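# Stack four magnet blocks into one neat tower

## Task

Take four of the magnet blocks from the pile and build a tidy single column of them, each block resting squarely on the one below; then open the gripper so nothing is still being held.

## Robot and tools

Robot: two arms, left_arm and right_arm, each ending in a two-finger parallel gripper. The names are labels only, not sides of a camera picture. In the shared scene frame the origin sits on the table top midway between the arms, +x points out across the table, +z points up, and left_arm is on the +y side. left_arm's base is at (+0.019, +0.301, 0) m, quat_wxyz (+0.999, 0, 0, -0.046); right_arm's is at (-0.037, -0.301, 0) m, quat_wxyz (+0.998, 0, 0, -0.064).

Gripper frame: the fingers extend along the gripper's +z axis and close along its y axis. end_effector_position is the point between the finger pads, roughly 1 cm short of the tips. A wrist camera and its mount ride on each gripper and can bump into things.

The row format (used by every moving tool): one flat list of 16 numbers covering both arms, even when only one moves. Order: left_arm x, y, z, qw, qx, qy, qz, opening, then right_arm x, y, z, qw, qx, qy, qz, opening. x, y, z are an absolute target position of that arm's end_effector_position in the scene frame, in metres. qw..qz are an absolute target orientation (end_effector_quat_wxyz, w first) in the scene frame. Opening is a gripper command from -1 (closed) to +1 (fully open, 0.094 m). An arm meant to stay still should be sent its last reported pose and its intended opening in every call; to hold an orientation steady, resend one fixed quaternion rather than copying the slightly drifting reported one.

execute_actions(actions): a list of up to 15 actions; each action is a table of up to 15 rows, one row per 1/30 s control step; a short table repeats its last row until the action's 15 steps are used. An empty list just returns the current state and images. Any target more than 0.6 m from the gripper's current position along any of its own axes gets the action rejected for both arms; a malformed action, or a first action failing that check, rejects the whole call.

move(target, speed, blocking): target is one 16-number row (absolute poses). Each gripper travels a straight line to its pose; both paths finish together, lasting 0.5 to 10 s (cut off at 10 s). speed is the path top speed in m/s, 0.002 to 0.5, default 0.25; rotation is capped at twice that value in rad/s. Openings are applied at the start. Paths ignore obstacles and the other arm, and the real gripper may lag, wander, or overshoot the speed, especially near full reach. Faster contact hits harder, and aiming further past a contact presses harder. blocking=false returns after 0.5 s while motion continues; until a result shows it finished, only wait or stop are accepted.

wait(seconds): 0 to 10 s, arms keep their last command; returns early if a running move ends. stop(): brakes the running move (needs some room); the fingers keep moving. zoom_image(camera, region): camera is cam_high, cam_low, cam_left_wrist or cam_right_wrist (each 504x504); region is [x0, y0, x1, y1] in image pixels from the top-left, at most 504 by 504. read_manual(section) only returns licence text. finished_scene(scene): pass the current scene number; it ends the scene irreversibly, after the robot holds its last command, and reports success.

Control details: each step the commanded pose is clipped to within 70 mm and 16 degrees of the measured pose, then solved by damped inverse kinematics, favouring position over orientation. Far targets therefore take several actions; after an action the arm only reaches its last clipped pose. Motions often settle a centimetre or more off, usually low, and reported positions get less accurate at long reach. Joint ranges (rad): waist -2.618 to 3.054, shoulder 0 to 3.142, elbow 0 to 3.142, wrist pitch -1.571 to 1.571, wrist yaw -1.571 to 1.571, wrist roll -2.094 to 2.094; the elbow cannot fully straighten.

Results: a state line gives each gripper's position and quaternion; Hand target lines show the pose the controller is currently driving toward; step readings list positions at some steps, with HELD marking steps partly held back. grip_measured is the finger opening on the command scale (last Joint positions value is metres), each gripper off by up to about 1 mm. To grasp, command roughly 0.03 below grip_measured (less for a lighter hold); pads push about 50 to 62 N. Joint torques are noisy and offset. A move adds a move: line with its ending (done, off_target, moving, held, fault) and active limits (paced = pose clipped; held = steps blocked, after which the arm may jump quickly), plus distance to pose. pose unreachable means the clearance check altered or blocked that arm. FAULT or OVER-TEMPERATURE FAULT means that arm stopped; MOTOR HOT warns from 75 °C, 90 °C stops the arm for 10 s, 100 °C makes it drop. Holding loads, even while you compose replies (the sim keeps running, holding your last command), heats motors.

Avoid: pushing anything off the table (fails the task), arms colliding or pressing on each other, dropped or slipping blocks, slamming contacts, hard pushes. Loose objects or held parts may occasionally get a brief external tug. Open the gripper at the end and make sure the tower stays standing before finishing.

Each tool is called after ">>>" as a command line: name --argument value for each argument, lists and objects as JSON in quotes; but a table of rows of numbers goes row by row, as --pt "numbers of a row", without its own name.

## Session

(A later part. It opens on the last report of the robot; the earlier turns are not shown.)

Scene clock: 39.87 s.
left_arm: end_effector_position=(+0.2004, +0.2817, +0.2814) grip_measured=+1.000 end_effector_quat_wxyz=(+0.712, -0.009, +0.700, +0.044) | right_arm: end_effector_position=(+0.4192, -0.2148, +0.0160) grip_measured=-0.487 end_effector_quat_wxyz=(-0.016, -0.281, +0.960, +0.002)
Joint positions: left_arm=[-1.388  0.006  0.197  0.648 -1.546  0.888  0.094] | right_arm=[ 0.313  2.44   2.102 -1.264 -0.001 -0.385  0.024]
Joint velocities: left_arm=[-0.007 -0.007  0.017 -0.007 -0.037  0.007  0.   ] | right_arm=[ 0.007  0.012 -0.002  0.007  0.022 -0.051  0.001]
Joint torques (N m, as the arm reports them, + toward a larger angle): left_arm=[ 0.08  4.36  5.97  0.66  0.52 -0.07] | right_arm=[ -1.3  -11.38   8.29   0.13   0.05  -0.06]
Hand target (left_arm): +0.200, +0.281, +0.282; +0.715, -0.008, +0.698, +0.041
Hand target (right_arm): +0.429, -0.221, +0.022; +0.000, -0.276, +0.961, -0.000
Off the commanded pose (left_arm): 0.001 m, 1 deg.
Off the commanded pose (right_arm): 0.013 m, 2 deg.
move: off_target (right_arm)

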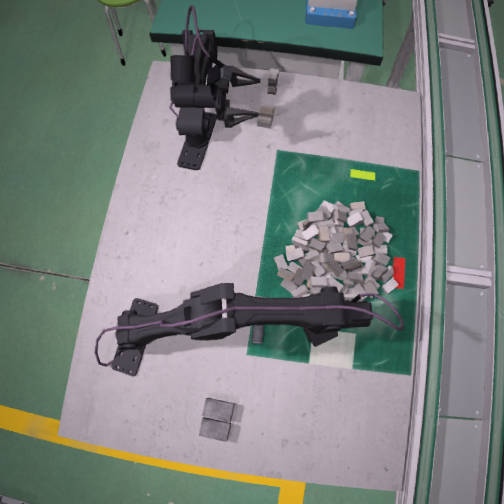

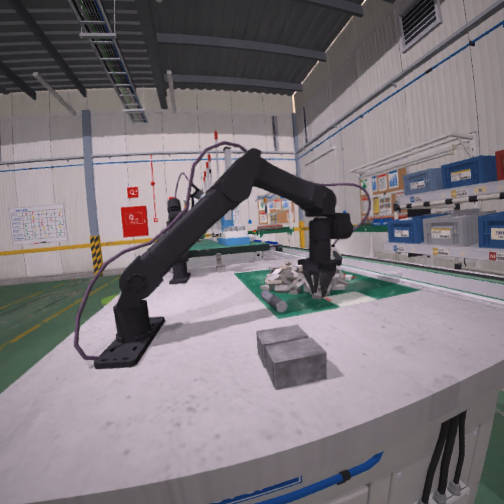

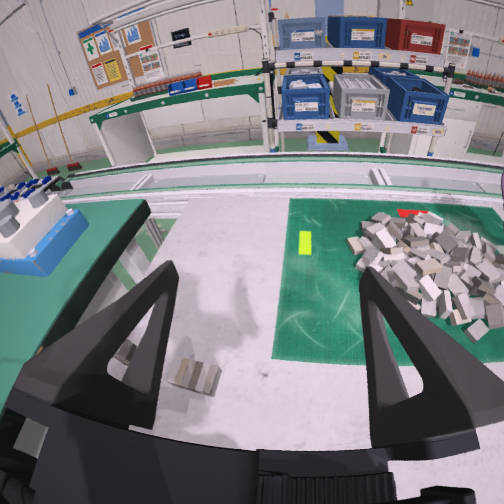

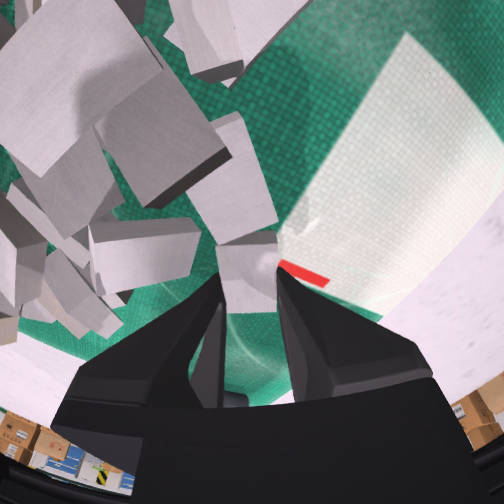

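>>> move --target '[0.2005,0.2805,0.2823, 0.715,-0.008,0.698,0.041, 1, 0.425,-0.225,0.09, 0,-0.276,0.961,0, -0.54]' --speed 0.08

Scene clock: 42.60 s.
left_arm: end_effector_position=(+0.2004, +0.2818, +0.2813) grip_measured=+1.000 end_effector_quat_wxyz=(+0.712, -0.009, +0.701, +0.044) | right_arm: end_effector_position=(+0.4208, -0.2201, +0.0822) grip_measured=-0.487 end_effector_quat_wxyz=(-0.010, -0.278, +0.960, +0.002)
Joint positions: left_arm=[-1.388  0.006  0.197  0.648 -1.546  0.888  0.094] | right_arm=[ 0.301  2.44   2.365 -1.516 -0.001 -0.392  0.024]
Joint velocities: left_arm=[-0.012 -0.022 -0.002  0.037  0.066 -0.037  0.   ] | right_arm=[-0.007 -0.017 -0.002  0.007 -0.066 -0.022 -0.001]
Joint torques (N m, as the arm reports them, + toward a larger angle): left_arm=[ 0.05  4.32  6.01  0.66  0.53 -0.07] | right_arm=[ -0.99 -11.29   8.88   0.02   0.05  -0.08]
Hand target (left_arm): +0.200, +0.281, +0.282; +0.715, -0.008, +0.698, +0.041
Hand target (right_arm): +0.425, -0.225, +0.090; +0.000, -0.276, +0.961, -0.000
Off the commanded pose (left_arm): 0.002 m, 1 deg.
Off the commanded pose (right_arm): 0.010 m, 1 deg.
move: done

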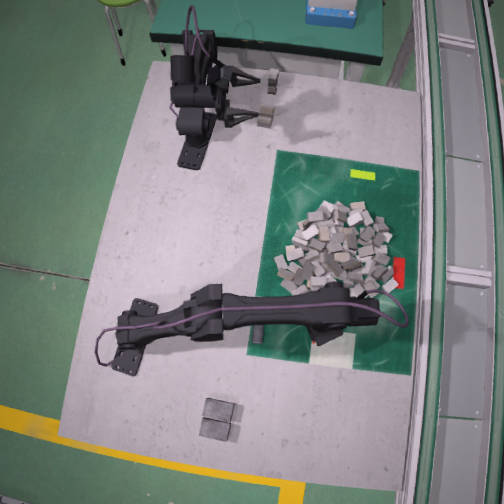

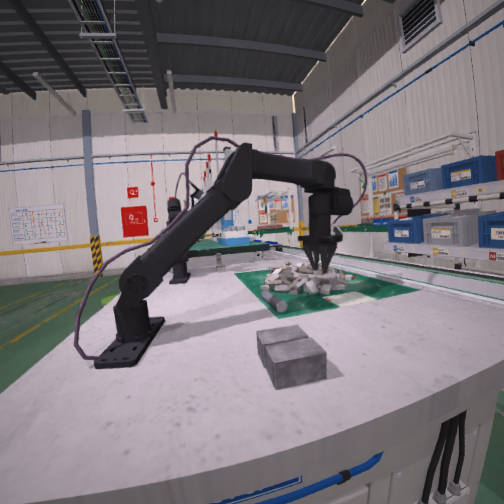

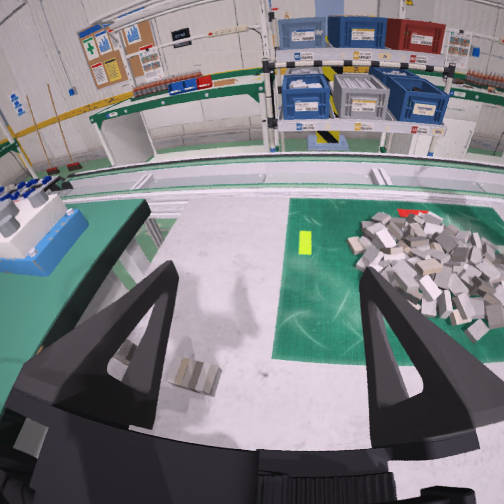

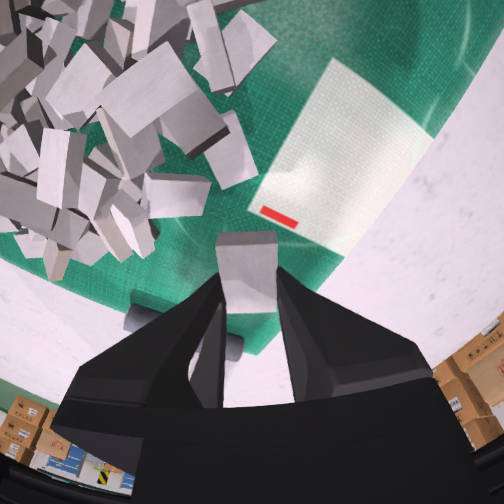

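>>> move --target '[0.2005,0.2805,0.2823, 0.715,-0.008,0.698,0.041, 1, 0.36,-0.42,0.07, 0,0,1,0, -0.54]' --speed 0.15

Scene clock: 45.30 s.
left_arm: end_effector_position=(+0.2004, +0.2819, +0.2812) grip_measured=+1.000 end_effector_quat_wxyz=(+0.712, -0.009, +0.701, +0.044) | right_arm: end_effector_position=(+0.3522, -0.4172, +0.0540) grip_measured=-0.488 end_effector_quat_wxyz=(-0.027, -0.005, +1.000, +0.006)
Joint positions: left_arm=[-1.388  0.006  0.197  0.648 -1.547  0.888  0.094] | right_arm=[-0.162  2.177  1.803 -1.252  0.003 -0.3    0.024]
Joint velocities: left_arm=[ 0.012  0.012 -0.027 -0.007 -0.007  0.007  0.   ] | right_arm=[ 0.007 -0.002  0.002 -0.051 -0.037  0.081 -0.   ]
Joint torques (N m, as the arm reports them, + toward a larger angle): left_arm=[ 0.06  4.35  6.    0.66  0.54 -0.08] | right_arm=[ -0.32 -12.75   5.59   0.11   0.03   0.03]
Hand target (left_arm): +0.200, +0.281, +0.282; +0.715, -0.008, +0.698, +0.041
Hand target (right_arm): +0.355, -0.419, +0.070; -0.003, +0.000, +1.000, -0.001
Off the commanded pose (left_arm): 0.002 m, 1 deg.
Off the commanded pose (right_arm): 0.018 m, 3 deg.
move: off_target (right_arm)

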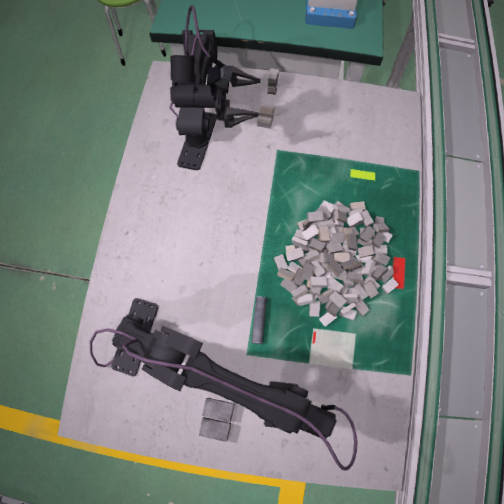

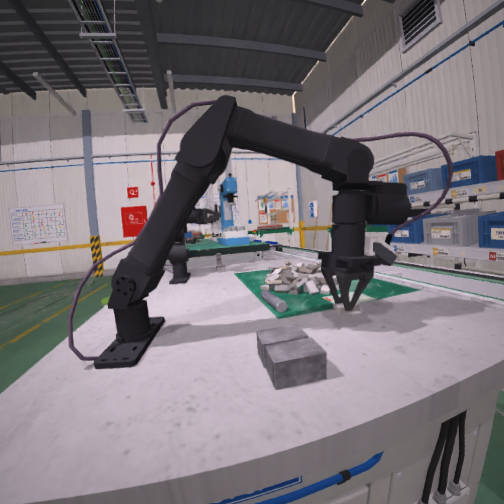

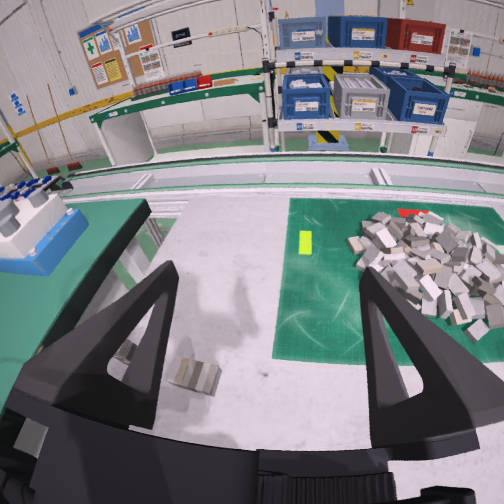

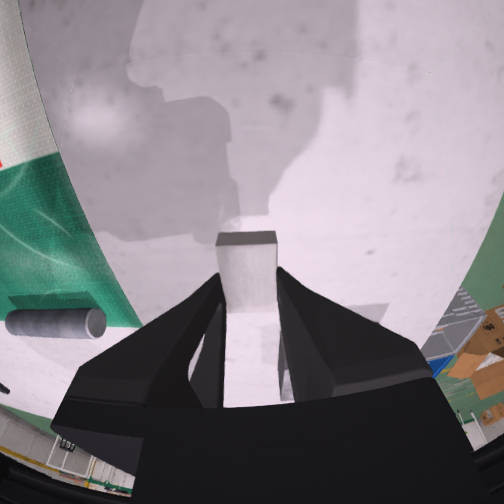

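>>> move --target '[0.2005,0.2805,0.2823, 0.715,-0.008,0.698,0.041, 1, 0.36,-0.42,0.034, 0,0,1,0, -0.54]' --speed 0.04

Scene clock: 46.97 s.
left_arm: end_effector_position=(+0.2004, +0.2820, +0.2811) grip_measured=+1.000 end_effector_quat_wxyz=(+0.712, -0.010, +0.701, +0.044) | right_arm: end_effector_position=(+0.3580, -0.4190, +0.0323) grip_measured=-0.488 end_effector_quat_wxyz=(-0.008, -0.004, +1.000, +0.001)
Joint positions: left_arm=[-1.388  0.006  0.197  0.648 -1.548  0.888  0.094] | right_arm=[-0.162  2.177  1.717 -1.126  0.003 -0.299  0.024]
Joint velocities: left_arm=[-0.012  0.002 -0.017 -0.007 -0.007 -0.095  0.   ] | right_arm=[ 0.017 -0.017  0.007  0.051 -0.037  0.022  0.   ]
Joint torques (N m, as the arm reports them, + toward a larger angle): left_arm=[ 0.04  4.32  5.99  0.64  0.54 -0.07] | right_arm=[ -0.17 -10.31   5.67   0.18   0.     0.03]
Hand target (left_arm): +0.200, +0.281, +0.282; +0.715, -0.008, +0.698, +0.041
Hand target (right_arm): +0.360, -0.420, +0.034; -0.000, +0.000, +1.000, -0.000
Off the commanded pose (left_arm): 0.002 m, 1 deg.
Off the commanded pose (right_arm): 0.003 m, 1 deg.
move: done

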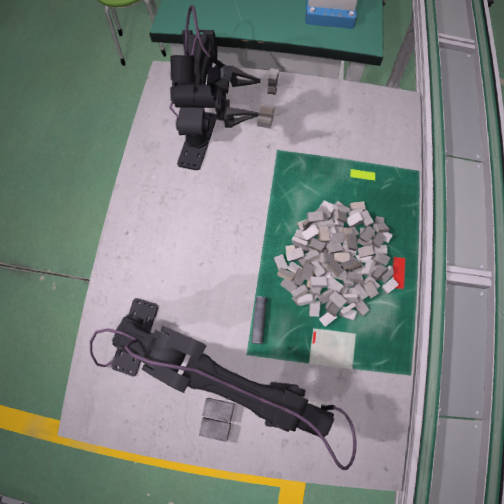

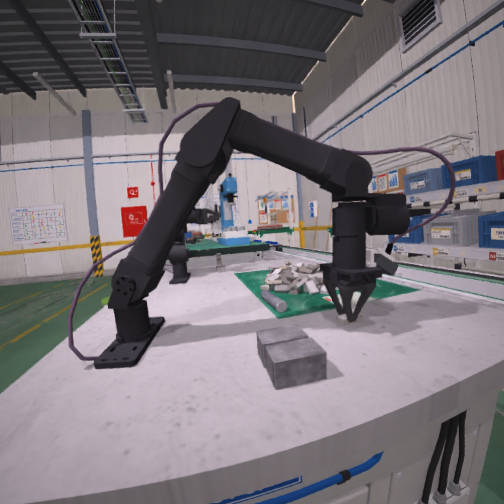

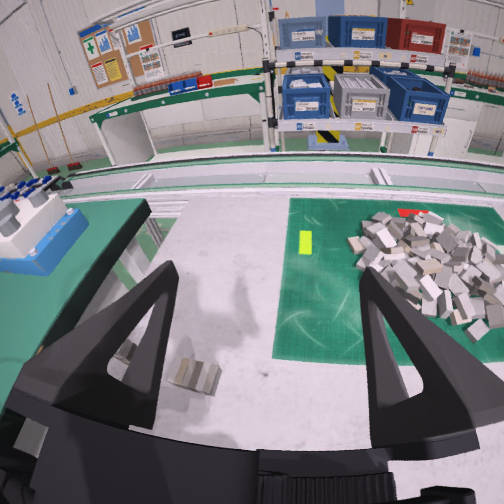

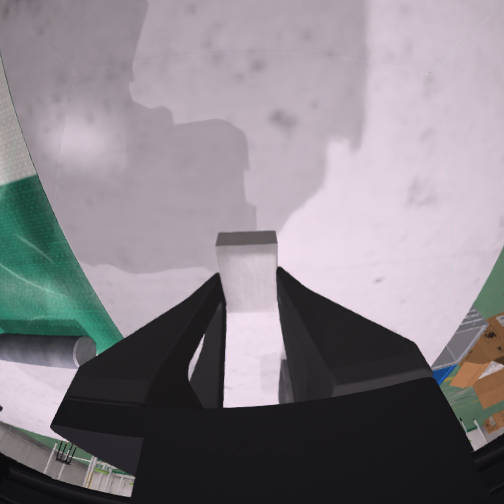

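>>> move --target '[0.2005,0.2805,0.2823, 0.715,-0.008,0.698,0.041, 1, 0.36,-0.42,0.021, 0,0,1,0, -0.54]' --speed 0.02

>>> zoom_image --camera "cam_low" --region '[270, 240, 430, 360]'

Scene clock: 48.33 s.
left_arm: end_effector_position=(+0.2004, +0.2820, +0.2811) grip_measured=+1.000 end_effector_quat_wxyz=(+0.712, -0.010, +0.701, +0.044) | right_arm: end_effector_position=(+0.3588, -0.4192, +0.0243) grip_measured=-0.488 end_effector_quat_wxyz=(-0.003, -0.004, +1.000, -0.001)
Joint positions: left_arm=[-1.388  0.006  0.197  0.648 -1.548  0.888  0.094] | right_arm=[-0.162  2.177  1.685 -1.083  0.003 -0.299  0.024]
Joint velocities: left_arm=[ 0.002  0.007 -0.012 -0.022 -0.007  0.037  0.   ] | right_arm=[-0.007  0.007  0.007  0.007  0.007 -0.051  0.002]
Joint torques (N m, as the arm reports them, + toward a larger angle): left_arm=[ 0.04  4.38  6.    0.65  0.55 -0.07] | right_arm=[-0.22 -9.48  5.55  0.23 -0.01  0.02]
Hand target (left_arm): +0.200, +0.281, +0.282; +0.715, -0.008, +0.698, +0.041
Hand target (right_arm): +0.360, -0.420, +0.021; -0.000, +0.000, +1.000, -0.000
Off the commanded pose (left_arm): 0.002 m, 1 deg.
Off the commanded pose (right_arm): 0.004 m, 1 deg.
move: done

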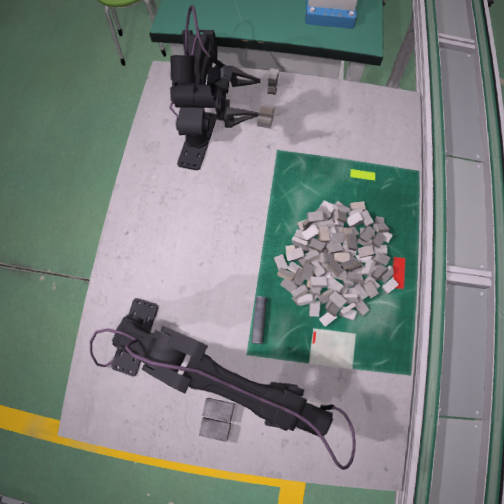

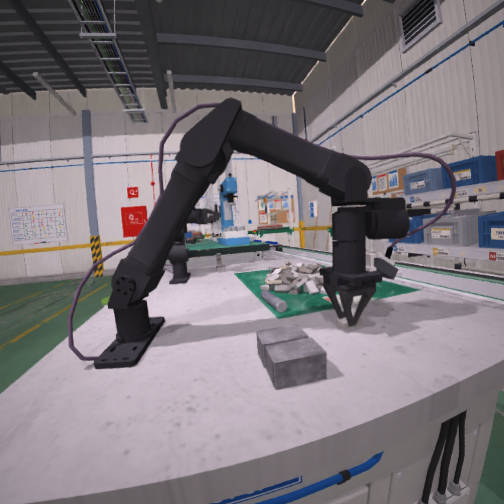

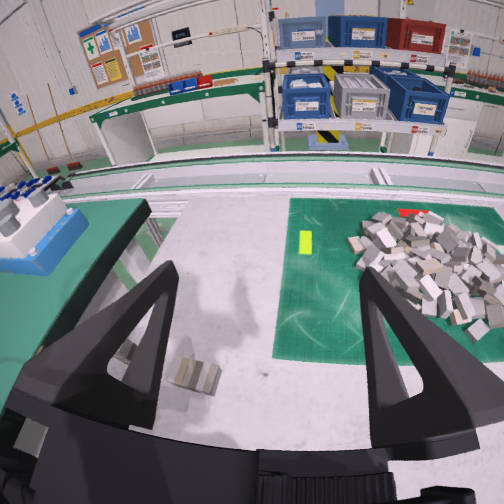

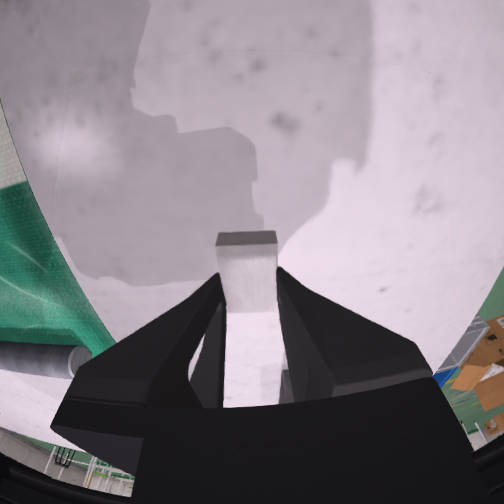

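Region (270, 240, 430, 360) of cam_low's 504x504 image, scaled by 3.150, with more detail than that image has; it fills the top 378 rows of this view, and the rest is white.

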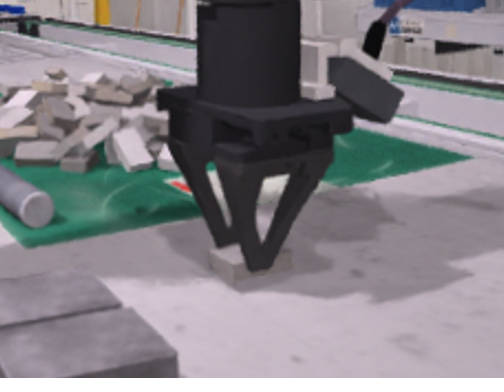

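>>> move --target '[0.2005,0.2805,0.2823, 0.715,-0.008,0.698,0.041, 1, 0.36,-0.42,0.013, 0,0,1,0, -0.54]' --speed 0.02

>>> zoom_image --camera "cam_low" --region '[270, 240, 430, 360]'

Scene clock: 49.80 s.
left_arm: end_effector_position=(+0.2004, +0.2820, +0.2811) grip_measured=+1.000 end_effector_quat_wxyz=(+0.712, -0.010, +0.701, +0.044) | right_arm: end_effector_position=(+0.3589, -0.4193, +0.0151) grip_measured=-0.488 end_effector_quat_wxyz=(-0.003, -0.004, +1.000, -0.001)
Joint positions: left_arm=[-1.388  0.006  0.197  0.648 -1.548  0.888  0.094] | right_arm=[-0.162  2.189  1.666 -1.054  0.003 -0.299  0.024]
Joint velocities: left_arm=[ 0.002 -0.007 -0.002 -0.007  0.037 -0.022  0.   ] | right_arm=[-0.002  0.002 -0.017 -0.007  0.051  0.007 -0.001]
Joint torques (N m, as the arm reports them, + toward a larger angle): left_arm=[ 0.05  4.31  6.02  0.66  0.55 -0.06] | right_arm=[-0.2  -9.66  5.55  0.22 -0.01  0.03]
Hand target (left_arm): +0.200, +0.281, +0.282; +0.715, -0.008, +0.698, +0.041
Hand target (right_arm): +0.360, -0.420, +0.013; -0.000, +0.000, +1.000, +0.000
Off the commanded pose (left_arm): 0.002 m, 1 deg.
Off the commanded pose (right_arm): 0.002 m, 1 deg.
move: done

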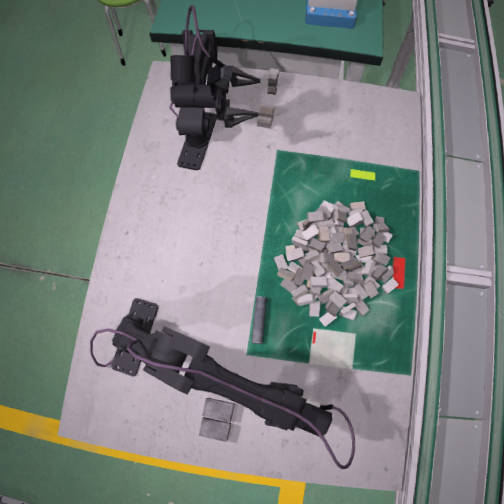

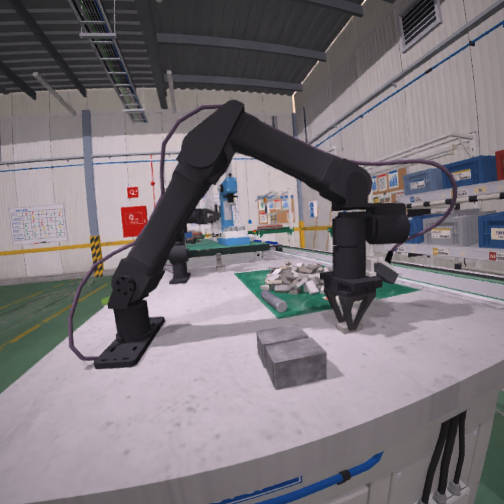

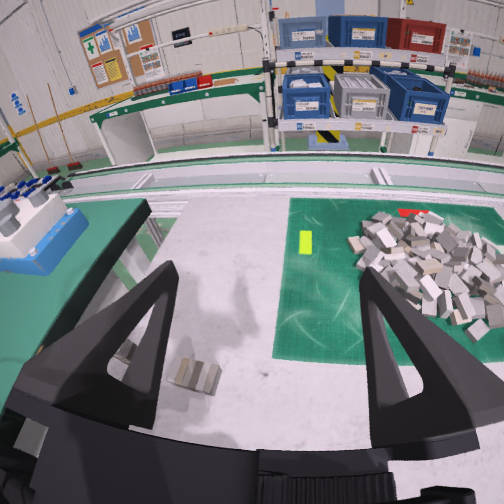

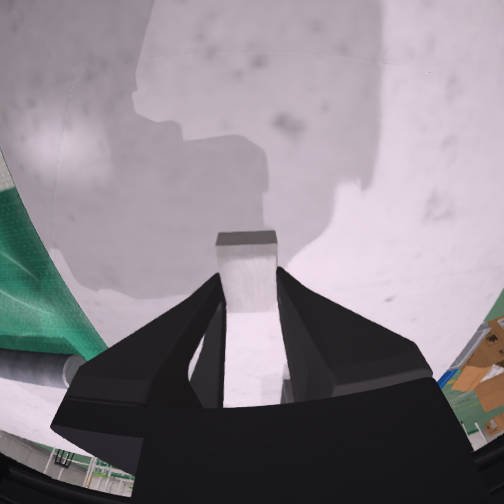

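Region (270, 240, 430, 360) of cam_low's 504x504 image, scaled by 3.150, with more detail than that image has; it fills the top 378 rows of this view, and the rest is white.

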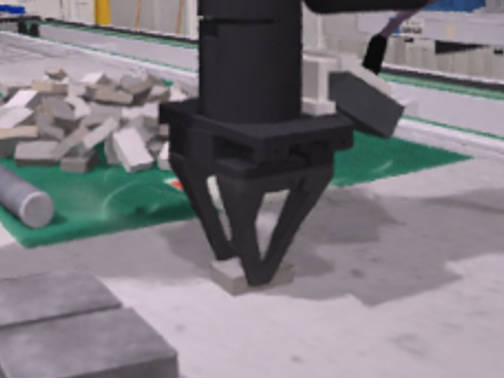

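>>> move --target '[0.2005,0.2805,0.2823, 0.715,-0.008,0.698,0.041, 1, 0.36,-0.42,0.013, 0,0,1,0, -0.1]' --speed 0.02

>>> move --target '[0.2005,0.2805,0.2823, 0.715,-0.008,0.698,0.041, 1, 0.36,-0.42,0.09, 0,0,1,0, -0.1]' --speed 0.1

Scene clock: 51.17 s.
left_arm: end_effector_position=(+0.2004, +0.2821, +0.2810) grip_measured=+1.000 end_effector_quat_wxyz=(+0.712, -0.010, +0.701, +0.044) | right_arm: end_effector_position=(+0.3592, -0.4193, +0.0151) grip_measured=-0.103 end_effector_quat_wxyz=(-0.003, -0.004, +1.000, -0.001)
Joint positions: left_arm=[-1.388  0.006  0.197  0.648 -1.549  0.888  0.094] | right_arm=[-0.162  2.189  1.666 -1.053  0.003 -0.299  0.042]
Joint velocities: left_arm=[ 0.012  0.002 -0.007 -0.007  0.007 -0.037  0.   ] | right_arm=[-0.012 -0.002 -0.007 -0.066 -0.022 -0.066 -0.   ]
Joint torques (N m, as the arm reports them, + toward a larger angle): left_arm=[ 0.05  4.33  6.03  0.65  0.55 -0.09] | right_arm=[-0.24 -9.71  5.58  0.21  0.    0.03]
Hand target (left_arm): +0.200, +0.281, +0.282; +0.715, -0.008, +0.698, +0.041
Hand target (right_arm): +0.360, -0.420, +0.013; +0.000, +0.000, +1.000, -0.000
Off the commanded pose (left_arm): 0.002 m, 1 deg.
Off the commanded pose (right_arm): 0.002 m, 1 deg.
move: done

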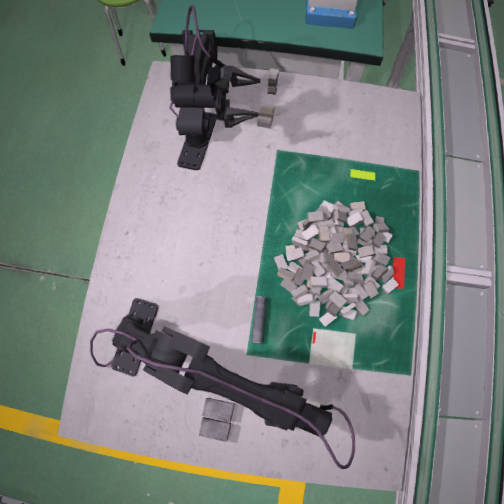

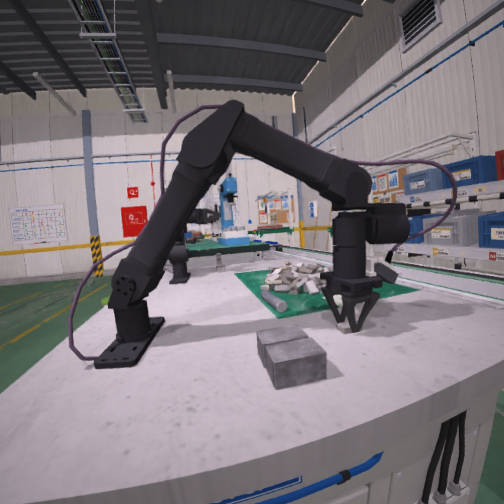

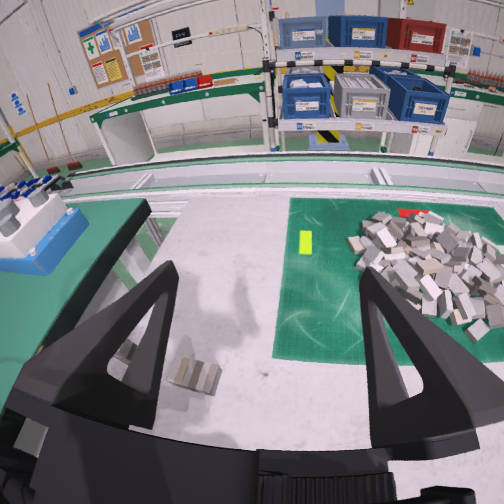

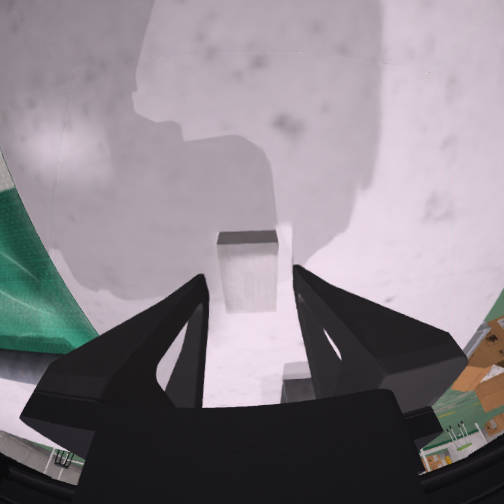

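Scene clock: 52.50 s.
left_arm: end_effector_position=(+0.2004, +0.2822, +0.2809) grip_measured=+1.000 end_effector_quat_wxyz=(+0.711, -0.010, +0.701, +0.045) | right_arm: end_effector_position=(+0.3550, -0.4181, +0.0696) grip_measured=-0.103 end_effector_quat_wxyz=(-0.024, -0.004, +1.000, +0.006)
Joint positions: left_arm=[-1.388  0.006  0.197  0.648 -1.549  0.888  0.094] | right_arm=[-0.162  2.177  1.866 -1.309  0.003 -0.299  0.042]
Joint velocities: left_arm=[-0.002 -0.017 -0.022 -0.007  0.037 -0.051  0.   ] | right_arm=[-0.017 -0.012 -0.007 -0.022  0.037  0.037 -0.001]
Joint torques (N m, as the arm reports them, + toward a larger angle): left_arm=[ 0.05  4.31  5.96  0.66  0.54 -0.06] | right_arm=[ -0.21 -12.13   8.58  -0.04  -0.02   0.03]
Hand target (left_arm): +0.200, +0.281, +0.282; +0.715, -0.008, +0.698, +0.041
Hand target (right_arm): +0.360, -0.420, +0.090; +0.000, -0.000, +1.000, -0.000
Off the commanded pose (left_arm): 0.002 m, 1 deg.
Off the commanded pose (right_arm): 0.021 m, 3 deg.
move: off_target (right_arm)

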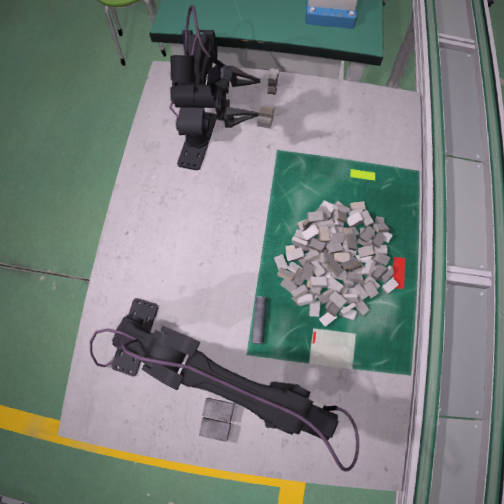

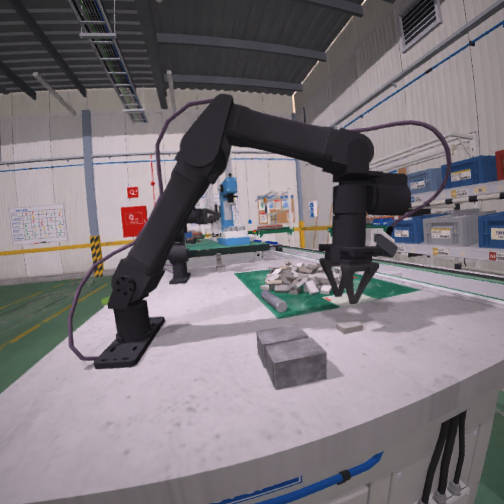

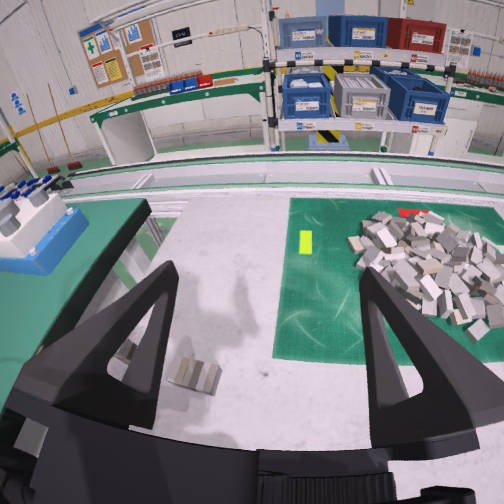

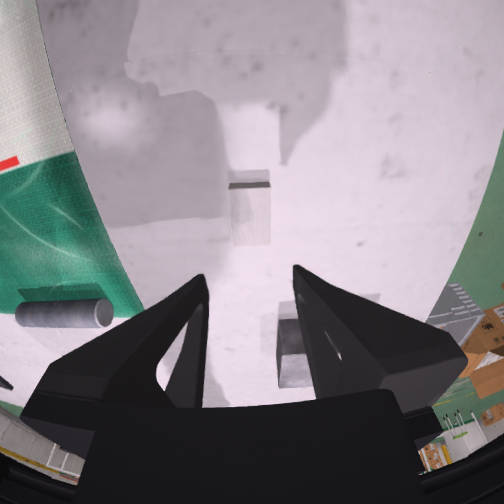

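>>> zoom_image --camera "cam_high" --region '[260, 190, 420, 350]'

Region (260, 190, 420, 350) of cam_high's 504x504 image, scaled by 3.150, with more detail than that image has.

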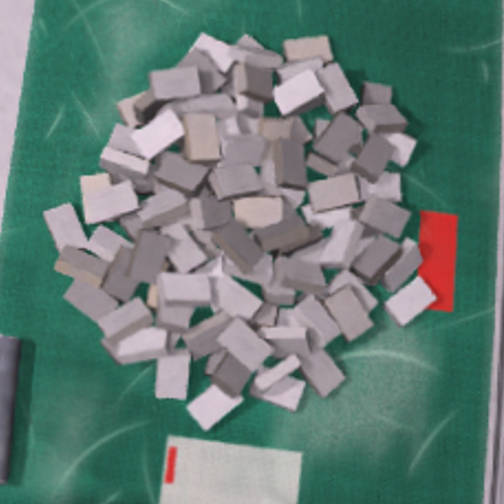

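>>> move --target '[0.2005,0.2805,0.2823, 0.715,-0.008,0.698,0.041, 1, 0.418,-0.180,0.075, 0,0.485,0.875,0, -0.1]' --speed 0.2

Scene clock: 61.37 s.
left_arm: end_effector_position=(+0.2004, +0.2823, +0.2808) grip_measured=+1.000 end_effector_quat_wxyz=(+0.711, -0.010, +0.702, +0.045) | right_arm: end_effector_position=(+0.4213, -0.1815, +0.0701) grip_measured=-0.103 end_effector_quat_wxyz=(-0.004, +0.484, +0.875, +0.004)
Joint positions: left_arm=[-1.388  0.006  0.197  0.648 -1.55   0.888  0.094] | right_arm=[ 0.378  2.455  2.345 -1.461 -0.01   1.26   0.042]
Joint velocities: left_arm=[-0.007  0.007  0.022  0.037 -0.007  0.066  0.   ] | right_arm=[-0.017  0.012  0.002 -0.051  0.051 -0.037 -0.   ]
Joint torques (N m, as the arm reports them, + toward a larger angle): left_arm=[ 0.07  4.33  5.99  0.65  0.56 -0.07] | right_arm=[  0.4  -11.01   8.6    0.01   0.13   0.03]
Hand target (left_arm): +0.200, +0.281, +0.282; +0.715, -0.008, +0.698, +0.041
Hand target (right_arm): +0.423, -0.180, +0.075; +0.003, +0.485, +0.874, +0.002
Off the commanded pose (left_arm): 0.002 m, 1 deg.
Off the commanded pose (right_arm): 0.006 m, 1 deg.
move: done

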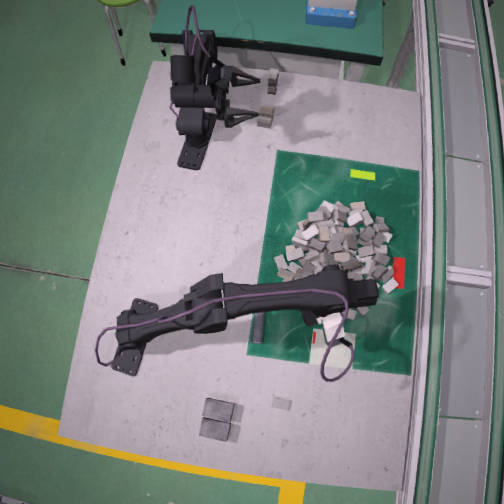

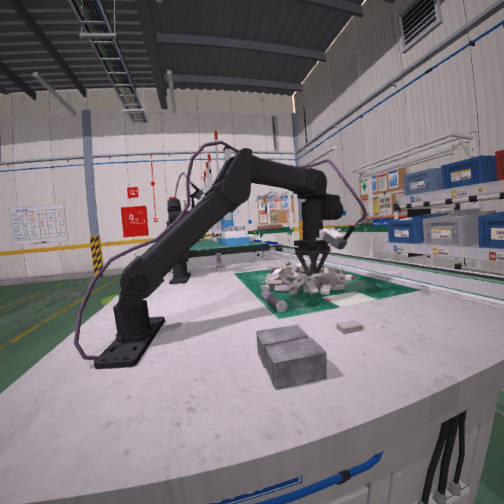

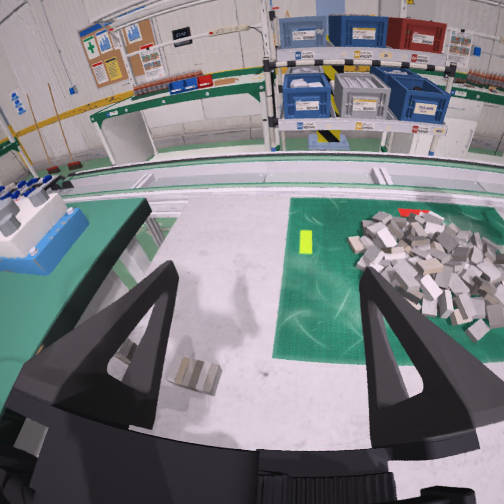

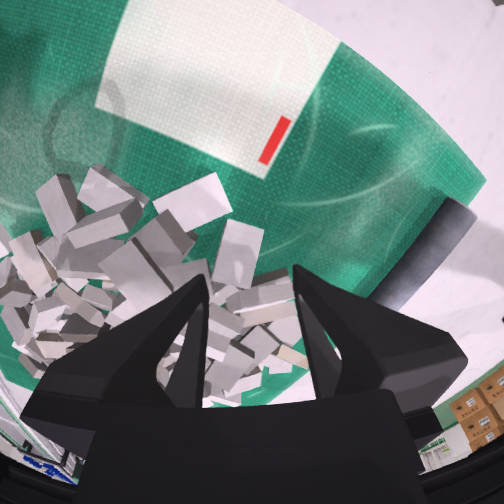

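>>> zoom_image --camera "cam_right_wrist" --region '[130, 150, 380, 400]'

Region (130, 150, 380, 400) of cam_right_wrist's 504x504 image, scaled by 2.016, with more detail than that image has.

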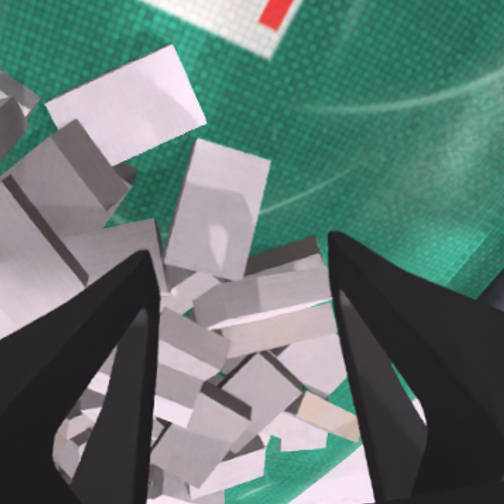

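>>> move --target '[0.2005,0.2805,0.2823, 0.715,-0.008,0.698,0.041, 1, 0.4135,-0.162,0.05, 0,0.588,0.809,0, -0.1]' --speed 0.05

>>> zoom_image --camera "cam_right_wrist" --region '[130, 150, 380, 400]'

Scene clock: 67.60 s.
left_arm: end_effector_position=(+0.2004, +0.2824, +0.2807) grip_measured=+1.000 end_effector_quat_wxyz=(+0.711, -0.010, +0.702, +0.045) | right_arm: end_effector_position=(+0.4151, -0.1680, +0.0421) grip_measured=-0.103 end_effector_quat_wxyz=(-0.008, +0.591, +0.807, -0.005)
Joint positions: left_arm=[-1.388  0.006  0.197  0.648 -1.551  0.888  0.094] | right_arm=[ 0.41   2.455  2.233 -1.367 -0.007  1.545  0.042]
Joint velocities: left_arm=[-0.022 -0.002  0.017  0.095 -0.022  0.037  0.   ] | right_arm=[ 0.007 -0.012 -0.027  0.022 -0.022  0.037 -0.001]
Joint torques (N m, as the arm reports them, + toward a larger angle): left_arm=[ 0.06  4.29  6.02  0.65  0.58 -0.07] | right_arm=[  1.4  -13.06   5.21   0.11   0.08   0.03]
Hand target (left_arm): +0.200, +0.281, +0.282; +0.715, -0.008, +0.698, +0.041
Hand target (right_arm): +0.414, -0.162, +0.050; -0.000, +0.588, +0.809, +0.000
Off the commanded pose (left_arm): 0.002 m, 1 deg.
Off the commanded pose (right_arm): 0.010 m, 1 deg.
move: done

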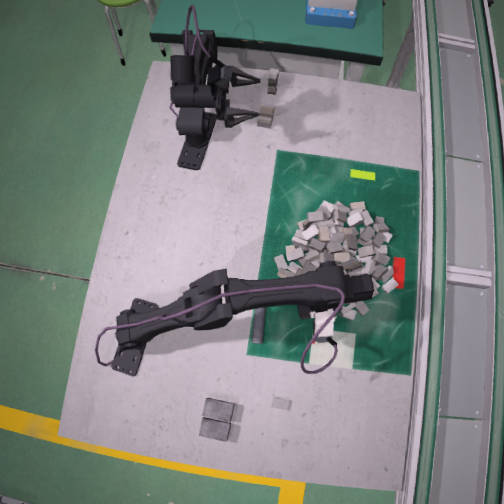

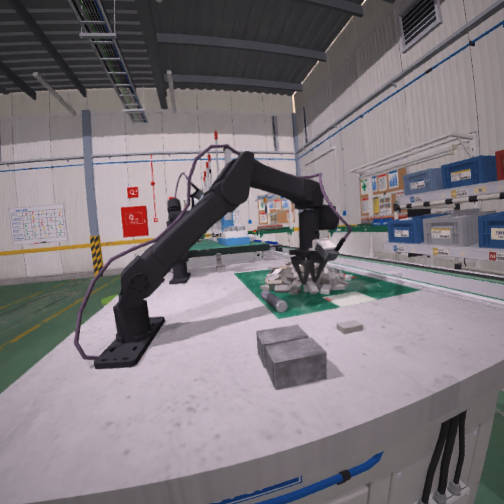

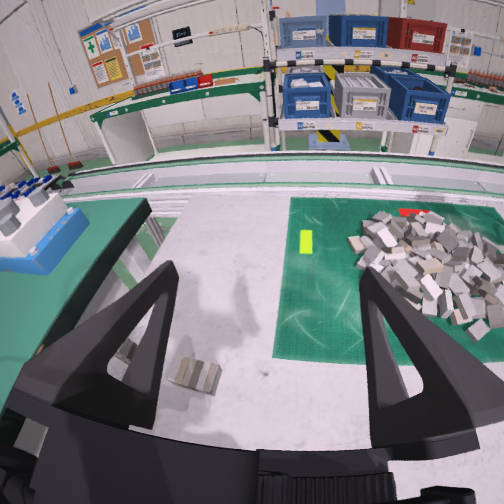

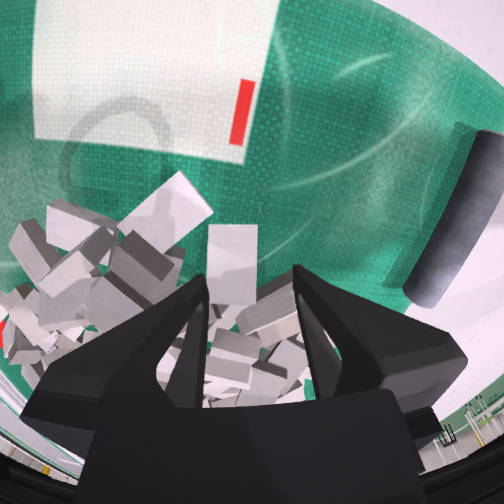

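Region (130, 150, 380, 400) of cam_right_wrist's 504x504 image, scaled by 2.016, with more detail than that image has.

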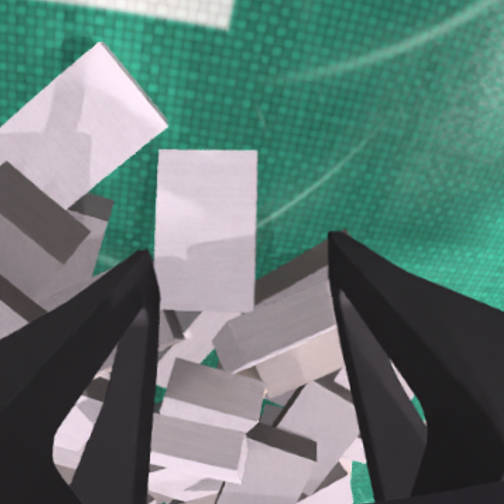

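>>> move --target '[0.2005,0.2805,0.2823, 0.715,-0.008,0.698,0.041, 1, 0.4215,-0.159,0.05, 0,0.588,0.809,0, -0.25]' --speed 0.03

>>> zoom_image --camera "cam_right_wrist" --region '[130, 150, 380, 400]'

Scene clock: 69.10 s.
left_arm: end_effector_position=(+0.2004, +0.2824, +0.2806) grip_measured=+1.000 end_effector_quat_wxyz=(+0.711, -0.010, +0.702, +0.045) | right_arm: end_effector_position=(+0.4218, -0.1661, +0.0452) grip_measured=-0.247 end_effector_quat_wxyz=(-0.004, +0.592, +0.806, +0.000)
Joint positions: left_arm=[-1.388  0.006  0.197  0.648 -1.552  0.888  0.094] | right_arm=[ 0.41   2.478  2.287 -1.384 -0.006  1.549  0.035]
Joint velocities: left_arm=[-0.002  0.002 -0.007  0.051 -0.051  0.022  0.   ] | right_arm=[-0.012  0.012 -0.007 -0.007 -0.007  0.022  0.   ]
Joint torques (N m, as the arm reports them, + toward a larger angle): left_arm=[ 0.    4.3   6.02  0.63  0.58 -0.06] | right_arm=[  1.42 -11.13   8.66  -0.02   0.09   0.02]
Hand target (left_arm): +0.200, +0.281, +0.282; +0.715, -0.008, +0.698, +0.041
Hand target (right_arm): +0.422, -0.159, +0.050; +0.000, +0.588, +0.809, +0.000
Off the commanded pose (left_arm): 0.003 m, 1 deg.
Off the commanded pose (right_arm): 0.009 m, 1 deg.
move: done

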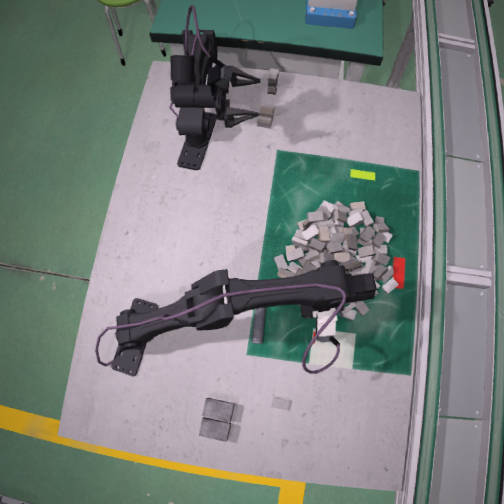

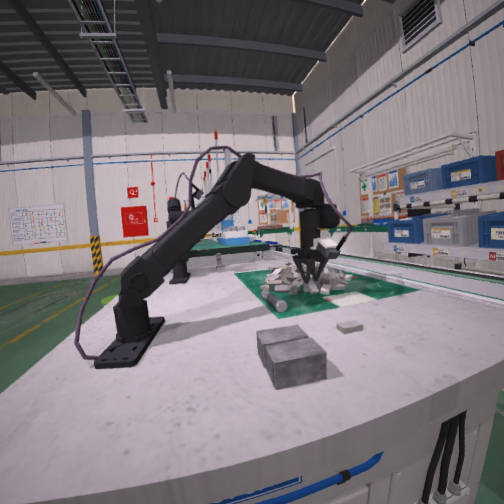

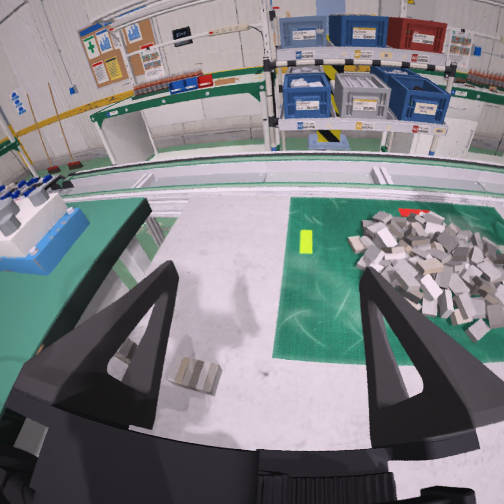

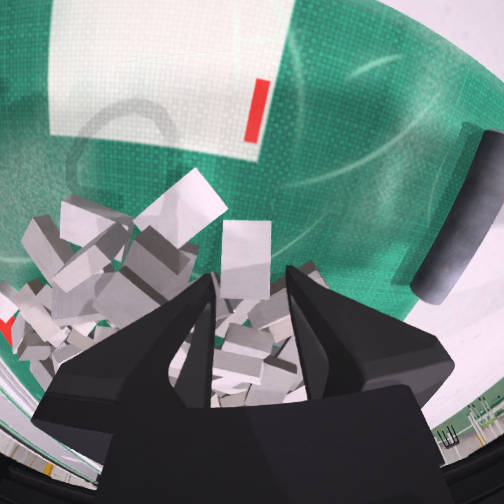

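Region (130, 150, 380, 400) of cam_right_wrist's 504x504 image, scaled by 2.016, with more detail than that image has.

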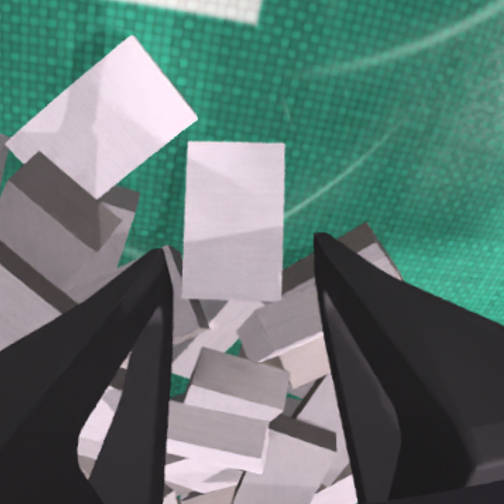

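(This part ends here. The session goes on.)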